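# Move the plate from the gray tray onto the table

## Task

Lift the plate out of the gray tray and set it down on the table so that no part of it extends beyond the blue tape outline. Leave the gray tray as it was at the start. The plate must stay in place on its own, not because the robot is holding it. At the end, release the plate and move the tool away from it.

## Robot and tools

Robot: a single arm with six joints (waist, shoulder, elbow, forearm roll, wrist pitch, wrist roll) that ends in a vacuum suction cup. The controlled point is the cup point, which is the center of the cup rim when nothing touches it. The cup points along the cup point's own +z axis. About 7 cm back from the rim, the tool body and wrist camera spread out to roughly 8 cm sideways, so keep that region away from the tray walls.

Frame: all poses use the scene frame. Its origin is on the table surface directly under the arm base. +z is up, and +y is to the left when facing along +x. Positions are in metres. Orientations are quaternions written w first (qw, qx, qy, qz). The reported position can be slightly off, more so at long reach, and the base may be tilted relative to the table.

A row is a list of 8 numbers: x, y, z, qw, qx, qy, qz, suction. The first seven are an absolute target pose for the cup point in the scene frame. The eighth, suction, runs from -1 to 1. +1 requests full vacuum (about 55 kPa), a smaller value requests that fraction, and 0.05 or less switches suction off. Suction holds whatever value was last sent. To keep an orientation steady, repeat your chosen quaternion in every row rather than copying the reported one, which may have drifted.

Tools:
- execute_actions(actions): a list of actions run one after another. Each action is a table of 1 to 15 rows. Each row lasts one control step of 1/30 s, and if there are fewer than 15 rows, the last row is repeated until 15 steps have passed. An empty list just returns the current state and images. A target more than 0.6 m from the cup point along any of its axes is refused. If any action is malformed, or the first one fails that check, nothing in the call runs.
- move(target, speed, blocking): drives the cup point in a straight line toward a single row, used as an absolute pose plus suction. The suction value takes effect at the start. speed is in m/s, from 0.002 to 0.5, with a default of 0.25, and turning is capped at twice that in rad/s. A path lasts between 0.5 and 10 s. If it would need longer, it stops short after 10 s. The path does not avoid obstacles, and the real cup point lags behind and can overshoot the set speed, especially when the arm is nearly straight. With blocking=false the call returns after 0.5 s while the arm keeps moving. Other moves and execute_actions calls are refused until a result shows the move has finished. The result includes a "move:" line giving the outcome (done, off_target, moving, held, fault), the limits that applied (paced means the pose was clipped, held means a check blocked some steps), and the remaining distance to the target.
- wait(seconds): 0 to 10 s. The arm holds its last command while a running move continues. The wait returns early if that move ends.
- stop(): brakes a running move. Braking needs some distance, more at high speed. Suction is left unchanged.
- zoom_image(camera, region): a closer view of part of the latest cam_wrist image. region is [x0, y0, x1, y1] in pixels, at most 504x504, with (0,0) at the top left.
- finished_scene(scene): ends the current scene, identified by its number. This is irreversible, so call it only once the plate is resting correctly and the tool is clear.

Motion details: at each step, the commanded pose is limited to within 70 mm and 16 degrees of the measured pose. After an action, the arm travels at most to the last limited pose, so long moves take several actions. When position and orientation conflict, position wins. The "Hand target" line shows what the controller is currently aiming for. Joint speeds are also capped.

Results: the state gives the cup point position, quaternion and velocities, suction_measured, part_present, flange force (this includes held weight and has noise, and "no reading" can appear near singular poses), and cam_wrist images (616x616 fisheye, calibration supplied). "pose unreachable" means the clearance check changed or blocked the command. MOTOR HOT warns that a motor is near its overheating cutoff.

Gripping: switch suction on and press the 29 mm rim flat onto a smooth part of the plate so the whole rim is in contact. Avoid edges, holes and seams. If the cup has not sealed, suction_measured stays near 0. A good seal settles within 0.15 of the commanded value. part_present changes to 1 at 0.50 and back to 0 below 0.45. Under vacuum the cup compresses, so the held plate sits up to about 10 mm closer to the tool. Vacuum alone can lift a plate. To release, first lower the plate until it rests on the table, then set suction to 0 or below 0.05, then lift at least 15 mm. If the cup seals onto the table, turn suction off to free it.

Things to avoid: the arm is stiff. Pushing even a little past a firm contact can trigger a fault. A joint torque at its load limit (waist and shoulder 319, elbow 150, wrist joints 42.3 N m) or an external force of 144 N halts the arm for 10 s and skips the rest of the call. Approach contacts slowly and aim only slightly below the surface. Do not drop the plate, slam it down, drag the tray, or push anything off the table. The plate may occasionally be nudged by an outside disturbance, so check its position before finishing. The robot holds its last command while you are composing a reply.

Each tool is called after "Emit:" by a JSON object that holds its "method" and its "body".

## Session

Emit:
{"method": "execute_actions", "body": {"actions": []}}

Scene clock: 0.00 s.
end_effector_position=(+0.6556, +0.0098, +0.4430) suction_measured=0.00 part_present=0 end_effector_quat_wxyz=(-0.007, -0.009, +1.000, +0.000) end_effector_velocity=(-0.000, -0.000, +0.000) end_effector_angular_velocity=(+0.001, -0.001, -0.001)
Joint positions: [-0.053  0.166  1.622 -0.002  1.353 -0.054]
Joint velocities: [-0.001 -0.001 -0.     0.001 -0.     0.   ]
Flange force (N, the push that the arm receives, along the end effector's own x y z axes): no reading
Hand target: +0.656, +0.010, +0.443; -0.007, -0.009, +1.000, +0.000
camera_calibration (this result's frames):
cam_wrist: T_world_to_cam=[[0.0423131, -0.998508, -0.0345234, 0.00398722], [-0.932401, -0.0518787, 0.357682, 0.469976], [-0.358939, 0.017055, -0.933205, 0.747491], [0, 0, 0, 1]] pos_world=[0.706341, 0.0156145, 0.529599]

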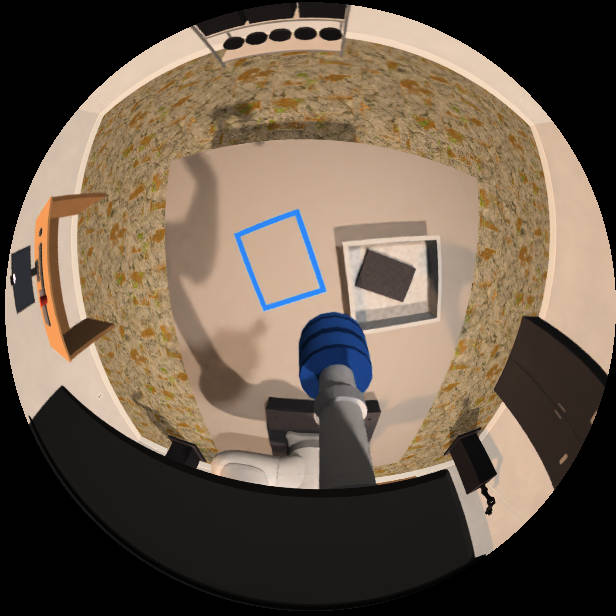

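Emit:
{"method": "zoom_image", "body": {"camera": "cam_wrist", "region": [220, 190, 460, 350]}}

Region (220, 190, 460, 350) of cam_wrist's 616x616 image, scaled by 2.100, with more detail than that image has.

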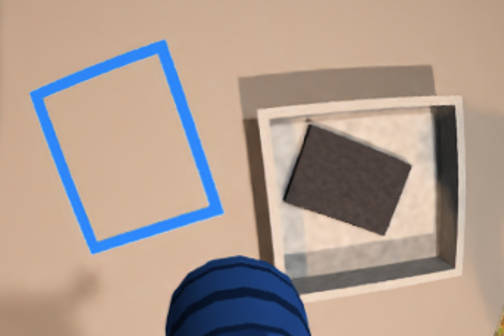

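Emit:
{"method": "move", "body": {"target": [0.60,-0.146,0.075,0,0.122,0.9925,0,0], "speed": 0.4}}

Scene clock: 3.10 s.
end_effector_position=(+0.6000, -0.1457, +0.0753) suction_measured=0.00 part_present=0 end_effector_quat_wxyz=(-0.000, +0.121, +0.993, +0.000) end_effector_velocity=(+0.000, -0.000, -0.001) end_effector_angular_velocity=(-0.000, +0.000, -0.000)
Joint positions: [-0.312  0.441  2.03   0.005  0.656 -0.056]
Joint velocities: [-0.001  0.002 -0.    -0.    -0.001 -0.   ]
Flange force (N, the push that the arm receives, along the end effector's own x y z axes): [-0.6 1.1 3.3]
Hand target: +0.600, -0.146, +0.075; -0.000, +0.122, +0.993, +0.000
Off the commanded pose: 0.000 m, 0 deg.
move: done
camera_calibration (this result's frames):
cam_wrist: T_world_to_cam=[[-0.216611, -0.975671, -0.0338556, -0.00295372], [-0.919075, 0.192106, 0.344087, 0.570191], [-0.329212, 0.105649, -0.938327, 0.38248], [0, 0, 0, 1]] pos_world=[0.649326, -0.152828, 0.162597]

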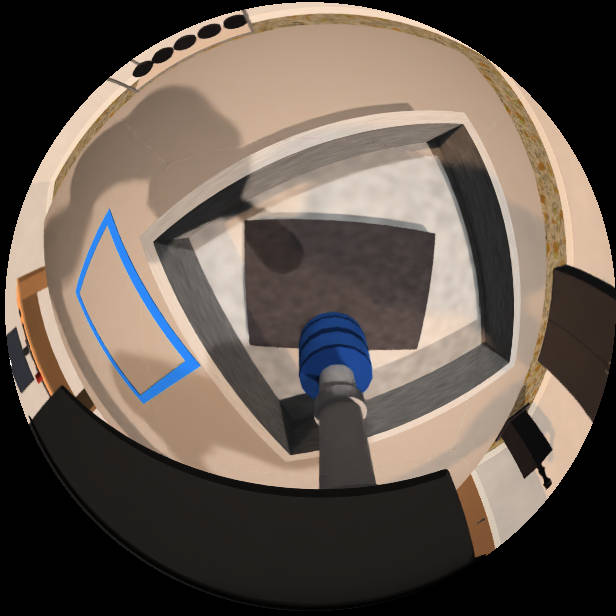

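Emit:
{"method": "move", "body": {"target": [0.6054,-0.1576,0.024,0,0.122,0.9925,0,1], "speed": 0.08}}

Scene clock: 4.93 s.
end_effector_position=(+0.6054, -0.1576, +0.0241) suction_measured=0.00 part_present=0 end_effector_quat_wxyz=(+0.000, +0.122, +0.993, +0.000) end_effector_velocity=(-0.000, -0.001, -0.001) end_effector_angular_velocity=(-0.000, +0.000, -0.002)
Joint positions: [-0.328  0.524  2.028  0.006  0.573 -0.071]
Joint velocities: [-0.002  0.001 -0.    -0.    -0.001 -0.   ]
Flange force (N, the push that the arm receives, along the end effector's own x y z axes): [-2.1 -2.7 1.8]
Hand target: +0.605, -0.158, +0.024; +0.000, +0.122, +0.993, +0.000
Off the commanded pose: 0.000 m, 0 deg.
move: done
camera_calibration (this result's frames):
cam_wrist: T_world_to_cam=[[-0.217524, -0.975473, -0.033711, -0.0145277], [-0.918994, 0.193049, 0.343775, 0.595151], [-0.328835, 0.105759, -0.938447, 0.337273], [0, 0, 0, 1]] pos_world=[0.654688, -0.164735, 0.111425]

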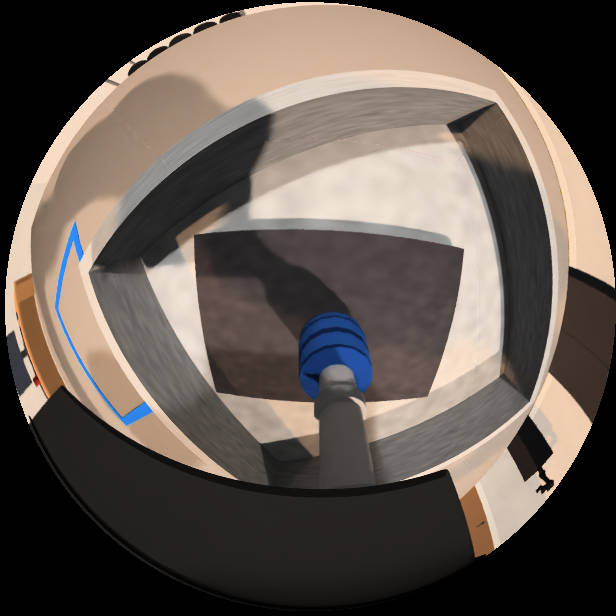

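Emit:
{"method": "move", "body": {"target": [0.6054,-0.1566,0.016,0,0.122,0.9925,0,1], "speed": 0.02}}

Emit:
{"method": "wait", "body": {"seconds": 0.7}}

Scene clock: 6.07 s.
end_effector_position=(+0.6054, -0.1566, +0.0161) suction_measured=0.00 part_present=0 end_effector_quat_wxyz=(+0.000, +0.122, +0.993, +0.000) end_effector_velocity=(+0.000, +0.000, -0.001) end_effector_angular_velocity=(+0.000, -0.001, -0.001)
Joint positions: [-0.326  0.536  2.03   0.006  0.559 -0.07 ]
Joint velocities: [ 0.     0.001  0.     0.001 -0.002  0.   ]
Flange force (N, the push that the arm receives, along the end effector's own x y z axes): [5.9 -4.2 -6.4]
Hand target: +0.605, -0.157, +0.016; +0.000, +0.122, +0.993, +0.000
Off the commanded pose: 0.000 m, 0 deg.
move: done
camera_calibration (this result's frames):
cam_wrist: T_world_to_cam=[[-0.217658, -0.975444, -0.0336708, -0.0137914], [-0.918965, 0.193189, 0.343774, 0.597716], [-0.328828, 0.105767, -0.938448, 0.329599], [0, 0, 0, 1]] pos_world=[0.65466, -0.163786, 0.103368]

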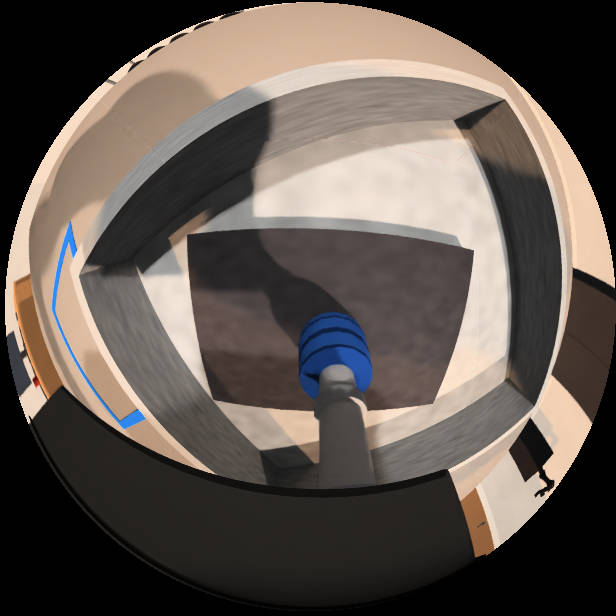

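Scene clock: 6.77 s.
end_effector_position=(+0.6054, -0.1566, +0.0160) suction_measured=0.00 part_present=0 end_effector_quat_wxyz=(+0.000, +0.122, +0.993, +0.000) end_effector_velocity=(+0.000, -0.000, +0.000) end_effector_angular_velocity=(-0.000, -0.001, -0.001)
Joint positions: [-0.326  0.536  2.03   0.006  0.559 -0.07 ]
Joint velocities: [-0.    -0.001  0.     0.     0.     0.   ]
Flange force (N, the push that the arm receives, along the end effector's own x y z axes): [0.0 -4.3 2.7]
Hand target: +0.605, -0.157, +0.016; +0.000, +0.122, +0.993, +0.000
Off the commanded pose: 0.000 m, 0 deg.
wait: 0.70 s; at rest by 0.17 s
camera_calibration (this result's frames):
cam_wrist: T_world_to_cam=[[-0.217599, -0.975458, -0.0336415, -0.0138222], [-0.918971, 0.193142, 0.343785, 0.597727], [-0.32885, 0.105723, -0.938446, 0.329546], [0, 0, 0, 1]] pos_world=[0.654658, -0.163769, 0.103306]

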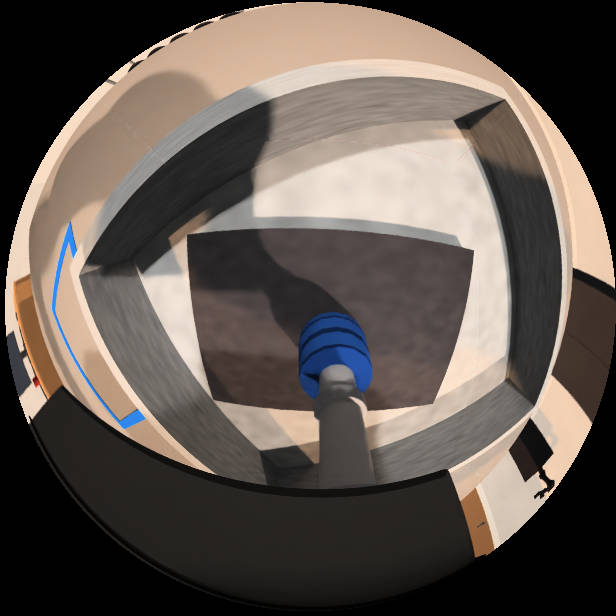

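Emit:
{"method": "move", "body": {"target": [0.6054,-0.1566,0.012,0,0.122,0.9925,0,1], "speed": 0.02}}

Emit:
{"method": "wait", "body": {"seconds": 0.7}}

Scene clock: 7.80 s.
end_effector_position=(+0.6054, -0.1566, +0.0120) suction_measured=0.89 part_present=1 end_effector_quat_wxyz=(+0.000, +0.122, +0.993, -0.000) end_effector_velocity=(+0.000, -0.000, +0.000) end_effector_angular_velocity=(-0.000, -0.001, -0.001)
Joint positions: [-0.326  0.543  2.031  0.006  0.552 -0.07 ]
Joint velocities: [-0.    -0.     0.     0.    -0.001  0.   ]
Flange force (N, the push that the arm receives, along the end effector's own x y z axes): [1.2 -1.3 2.1]
Hand target: +0.605, -0.157, +0.012; +0.000, +0.122, +0.993, +0.000
Off the commanded pose: 0.000 m, 0 deg.
move: done
camera_calibration (this result's frames):
cam_wrist: T_world_to_cam=[[-0.217598, -0.97546, -0.0336093, -0.0139635], [-0.918969, 0.193151, 0.343786, 0.599092], [-0.328858, 0.105693, -0.938446, 0.325814], [0, 0, 0, 1]] pos_world=[0.654655, -0.163772, 0.0993304]

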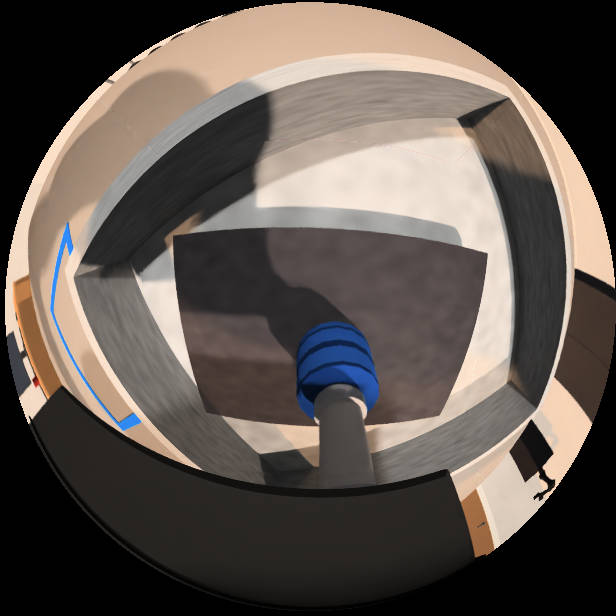

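Scene clock: 8.50 s.
end_effector_position=(+0.6054, -0.1566, +0.0120) suction_measured=0.98 part_present=1 end_effector_quat_wxyz=(+0.000, +0.122, +0.993, +0.000) end_effector_velocity=(+0.000, +0.001, -0.000) end_effector_angular_velocity=(+0.000, +0.000, +0.001)
Joint positions: [-0.326  0.543  2.031  0.006  0.552 -0.07 ]
Joint velocities: [ 0.001  0.     0.     0.    -0.    -0.   ]
Flange force (N, the push that the arm receives, along the end effector's own x y z axes): [4.5 -9.2 3.4]
Hand target: +0.605, -0.157, +0.012; +0.000, +0.122, +0.993, +0.000
Off the commanded pose: 0.000 m, 0 deg.
wait: 0.70 s; at rest by 0.17 s
camera_calibration (this result's frames):
cam_wrist: T_world_to_cam=[[-0.217628, -0.975452, -0.0336282, -0.01394], [-0.918964, 0.193173, 0.343787, 0.599101], [-0.328852, 0.105721, -0.938445, 0.325788], [0, 0, 0, 1]] pos_world=[0.654654, -0.163771, 0.0993018]

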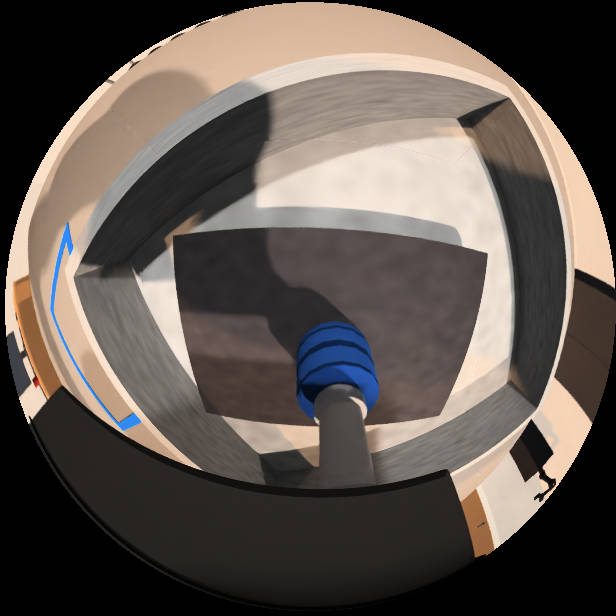

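Same heights as scene 1.

Emit:
{"method": "move", "body": {"target": [0.606,-0.158,0.095,0,0.122,0.9925,0,1], "speed": 0.15}}

Emit:
{"method": "move", "body": {"target": [0.62,0.113,0.09,0,0.5664,0.8241,0,1], "speed": 0.4}}

Emit:
{"method": "move", "body": {"target": [0.62,0.113,0.012,0,0.5664,0.8241,0,1], "speed": 0.15}}

Scene clock: 10.30 s.
end_effector_position=(+0.6059, -0.1580, +0.0948) suction_measured=1.00 part_present=1 end_effector_quat_wxyz=(-0.000, +0.122, +0.993, -0.000) end_effector_velocity=(+0.000, -0.000, +0.001) end_effector_angular_velocity=(-0.001, -0.000, +0.000)
Joint positions: [-0.328  0.423  2.005  0.004  0.698 -0.07 ]
Joint velocities: [-0.    -0.002 -0.    -0.001  0.001  0.001]
Flange force (N, the push that the arm receives, along the end effector's own x y z axes): [-4.8 -7.3 9.1]
Hand target: +0.606, -0.158, +0.095; -0.000, +0.122, +0.993, -0.000
Off the commanded pose: 0.000 m, 0 deg.
move: done
camera_calibration (this result's frames):
cam_wrist: T_world_to_cam=[[-0.217755, -0.975431, -0.0334112, -0.012378], [-0.918904, 0.193358, 0.343844, 0.571364], [-0.328936, 0.105575, -0.938432, 0.403874], [0, 0, 0, 1]] pos_world=[0.655182, -0.165191, 0.182134]

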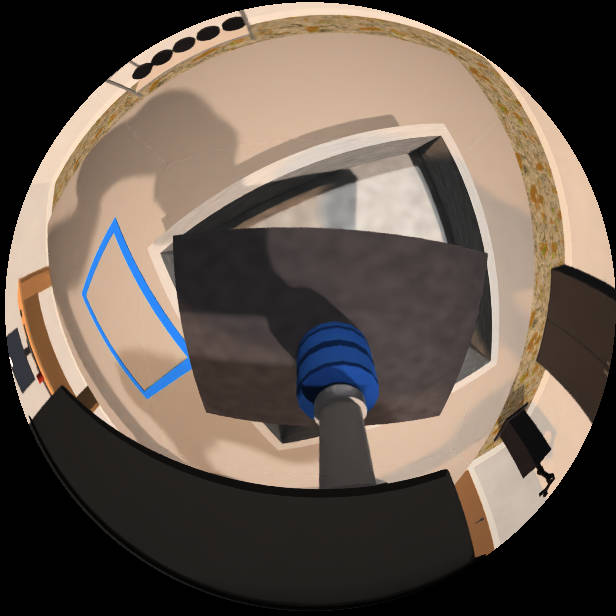

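Scene clock: 12.03 s.
end_effector_position=(+0.6201, +0.1127, +0.0900) suction_measured=0.99 part_present=1 end_effector_quat_wxyz=(+0.000, +0.566, +0.824, +0.000) end_effector_velocity=(-0.000, +0.000, -0.000) end_effector_angular_velocity=(-0.003, +0.001, -0.003)
Joint positions: [ 0.11   0.435  1.999 -0.005  0.691  1.335]
Joint velocities: [ 0.001  0.001 -0.    -0.004  0.001  0.007]
Flange force (N, the push that the arm receives, along the end effector's own x y z axes): [-6.7 0.5 5.8]
Hand target: +0.620, +0.113, +0.090; +0.000, +0.566, +0.824, +0.000
Off the commanded pose: 0.000 m, 0 deg.
move: done
camera_calibration (this result's frames):
cam_wrist: T_world_to_cam=[[-0.9237, -0.381566, -0.0344229, 0.62558], [-0.369392, 0.863176, 0.344204, 0.117399], [-0.101624, 0.330657, -0.938263, 0.209071], [0, 0, 0, 1]] pos_world=[0.642462, 0.0682328, 0.177289]

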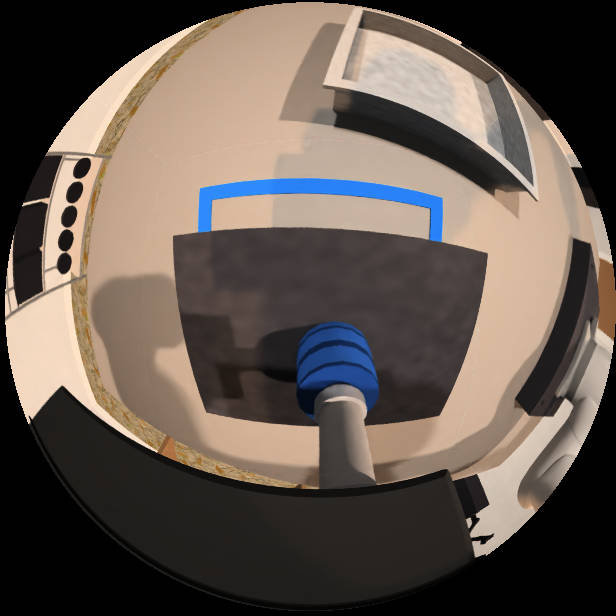

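Scene clock: 12.97 s.
end_effector_position=(+0.6200, +0.1131, +0.0121) suction_measured=1.00 part_present=1 end_effector_quat_wxyz=(-0.000, +0.566, +0.824, +0.000) end_effector_velocity=(-0.000, +0.002, -0.001) end_effector_angular_velocity=(-0.000, +0.000, +0.003)
Joint positions: [ 0.11   0.548  2.021 -0.007  0.557  1.337]
Joint velocities: [ 0.003  0.001  0.    -0.    -0.001 -0.   ]
Flange force (N, the push that the arm receives, along the end effector's own x y z axes): [-5.0 -1.4 2.7]
Hand target: +0.620, +0.113, +0.012; -0.000, +0.566, +0.824, +0.000
Off the commanded pose: 0.000 m, 0 deg.
move: done
camera_calibration (this result's frames):
cam_wrist: T_world_to_cam=[[-0.923715, -0.381597, -0.0336859, 0.622945], [-0.369204, 0.863354, 0.343959, 0.143769], [-0.102171, 0.330157, -0.93838, 0.136302], [0, 0, 0, 1]] pos_world=[0.64243, 0.0685894, 0.0994369]

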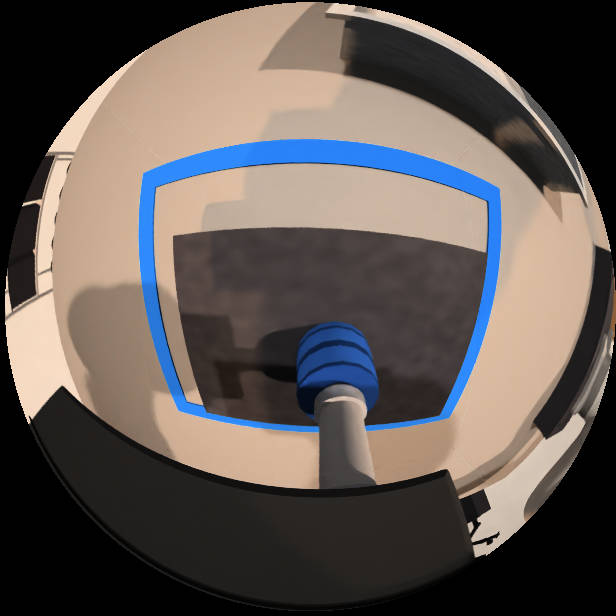

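Emit:
{"method": "move", "body": {"target": [0.624,0.112,0.0025,0,0.5664,0.8241,0,1], "speed": 0.025}}

Emit:
{"method": "execute_actions", "body": {"actions": [[[0.624,0.112,0.002,0,0.5664,0.8241,0,0]]]}}

Emit:
{"method": "move", "body": {"target": [0.624,0.112,0.15,0,0.5664,0.8241,0,0]}}

Scene clock: 14.20 s.
end_effector_position=(+0.6240, +0.1120, +0.0026) suction_measured=0.99 part_present=1 end_effector_quat_wxyz=(-0.000, +0.566, +0.824, +0.000) end_effector_velocity=(+0.000, +0.001, -0.001) end_effector_angular_velocity=(+0.000, +0.000, -0.000)
Joint positions: [ 0.107  0.566  2.014 -0.008  0.546  1.335]
Joint velocities: [ 0.001  0.001 -0.     0.    -0.001  0.   ]
Flange force (N, the push that the arm receives, along the end effector's own x y z axes): [-1.5 -2.2 -2.1]
Hand target: +0.624, +0.112, +0.003; -0.000, +0.566, +0.824, +0.000
Off the commanded pose: 0.000 m, 0 deg.
move: done
camera_calibration (this result's frames):
cam_wrist: T_world_to_cam=[[-0.923759, -0.381494, -0.0336264, 0.625895], [-0.369106, 0.863459, 0.343801, 0.14935], [-0.102123, 0.330001, -0.93844, 0.128036], [0, 0, 0, 1]] pos_world=[0.646378, 0.0675658, 0.0898539]

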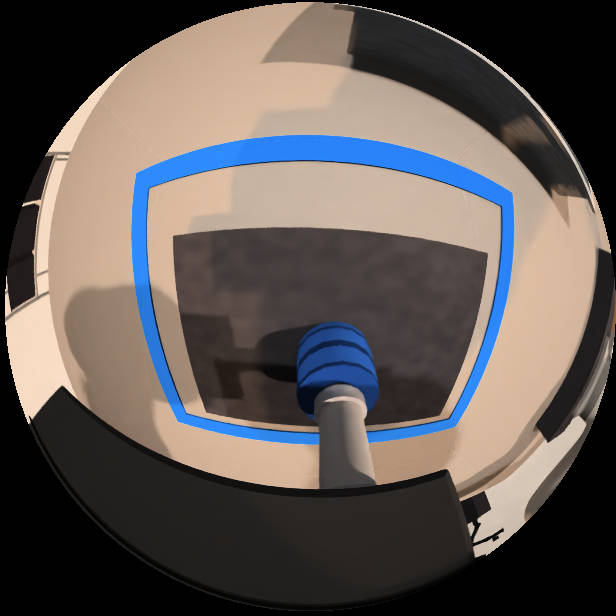

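Scene clock: 14.70 s.
end_effector_position=(+0.6241, +0.1120, +0.0020) suction_measured=0.00 part_present=0 end_effector_quat_wxyz=(+0.000, +0.566, +0.824, +0.000) end_effector_velocity=(+0.000, -0.001, -0.000) end_effector_angular_velocity=(+0.000, +0.000, -0.002)
Joint positions: [ 0.107  0.567  2.014 -0.008  0.545  1.335]
Joint velocities: [-0.001  0.    -0.     0.    -0.     0.001]
Flange force (N, the push that the arm receives, along the end effector's own x y z axes): [-7.5 -4.9 -4.2]
Hand target: +0.624, +0.112, +0.002; -0.000, +0.566, +0.824, +0.000
Off the commanded pose: 0.000 m, 0 deg.
camera_calibration (this result's frames):
cam_wrist: T_world_to_cam=[[-0.923752, -0.381504, -0.0337311, 0.625958], [-0.369154, 0.863455, 0.343759, 0.149601], [-0.10202, 0.33, -0.938452, 0.127494], [0, 0, 0, 1]] pos_world=[0.646463, 0.0675589, 0.0893342]

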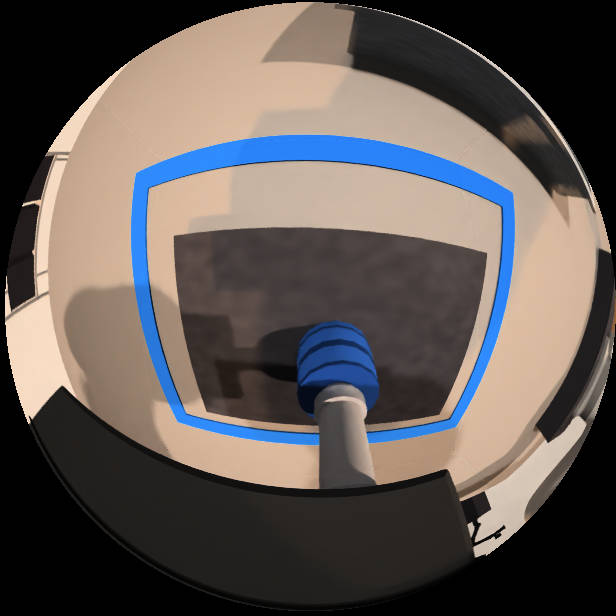

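Scene clock: 15.73 s.
end_effector_position=(+0.6239, +0.1119, +0.1497) suction_measured=0.00 part_present=0 end_effector_quat_wxyz=(+0.000, +0.567, +0.824, -0.000) end_effector_velocity=(+0.000, -0.000, +0.001) end_effector_angular_velocity=(-0.000, -0.001, +0.000)
Joint positions: [ 0.108  0.362  1.962 -0.006  0.802  1.334]
Joint velocities: [-0.001 -0.002 -0.001 -0.     0.002 -0.001]
Flange force (N, the push that the arm receives, along the end effector's own x y z axes): [-5.4 -9.9 -1.1]
Hand target: +0.624, +0.112, +0.150; +0.000, +0.567, +0.824, -0.000
Off the commanded pose: 0.000 m, 0 deg.
move: done
camera_calibration (this result's frames):
cam_wrist: T_world_to_cam=[[-0.923876, -0.381225, -0.0334729, 0.630743], [-0.368839, 0.863699, 0.343486, 0.0986746], [-0.102035, 0.329685, -0.938561, 0.266188], [0, 0, 0, 1]] pos_world=[0.646284, 0.0674718, 0.237053]

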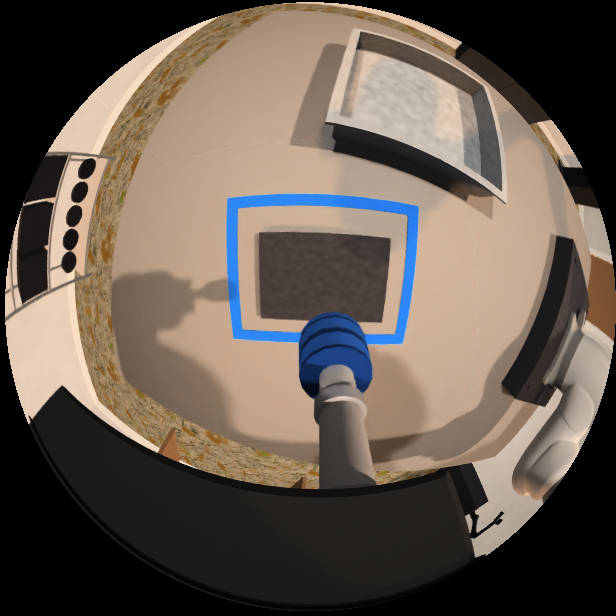

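Emit:
{"method": "finished_scene", "body": {"scene": 2}}

The scene is finished: the task was done.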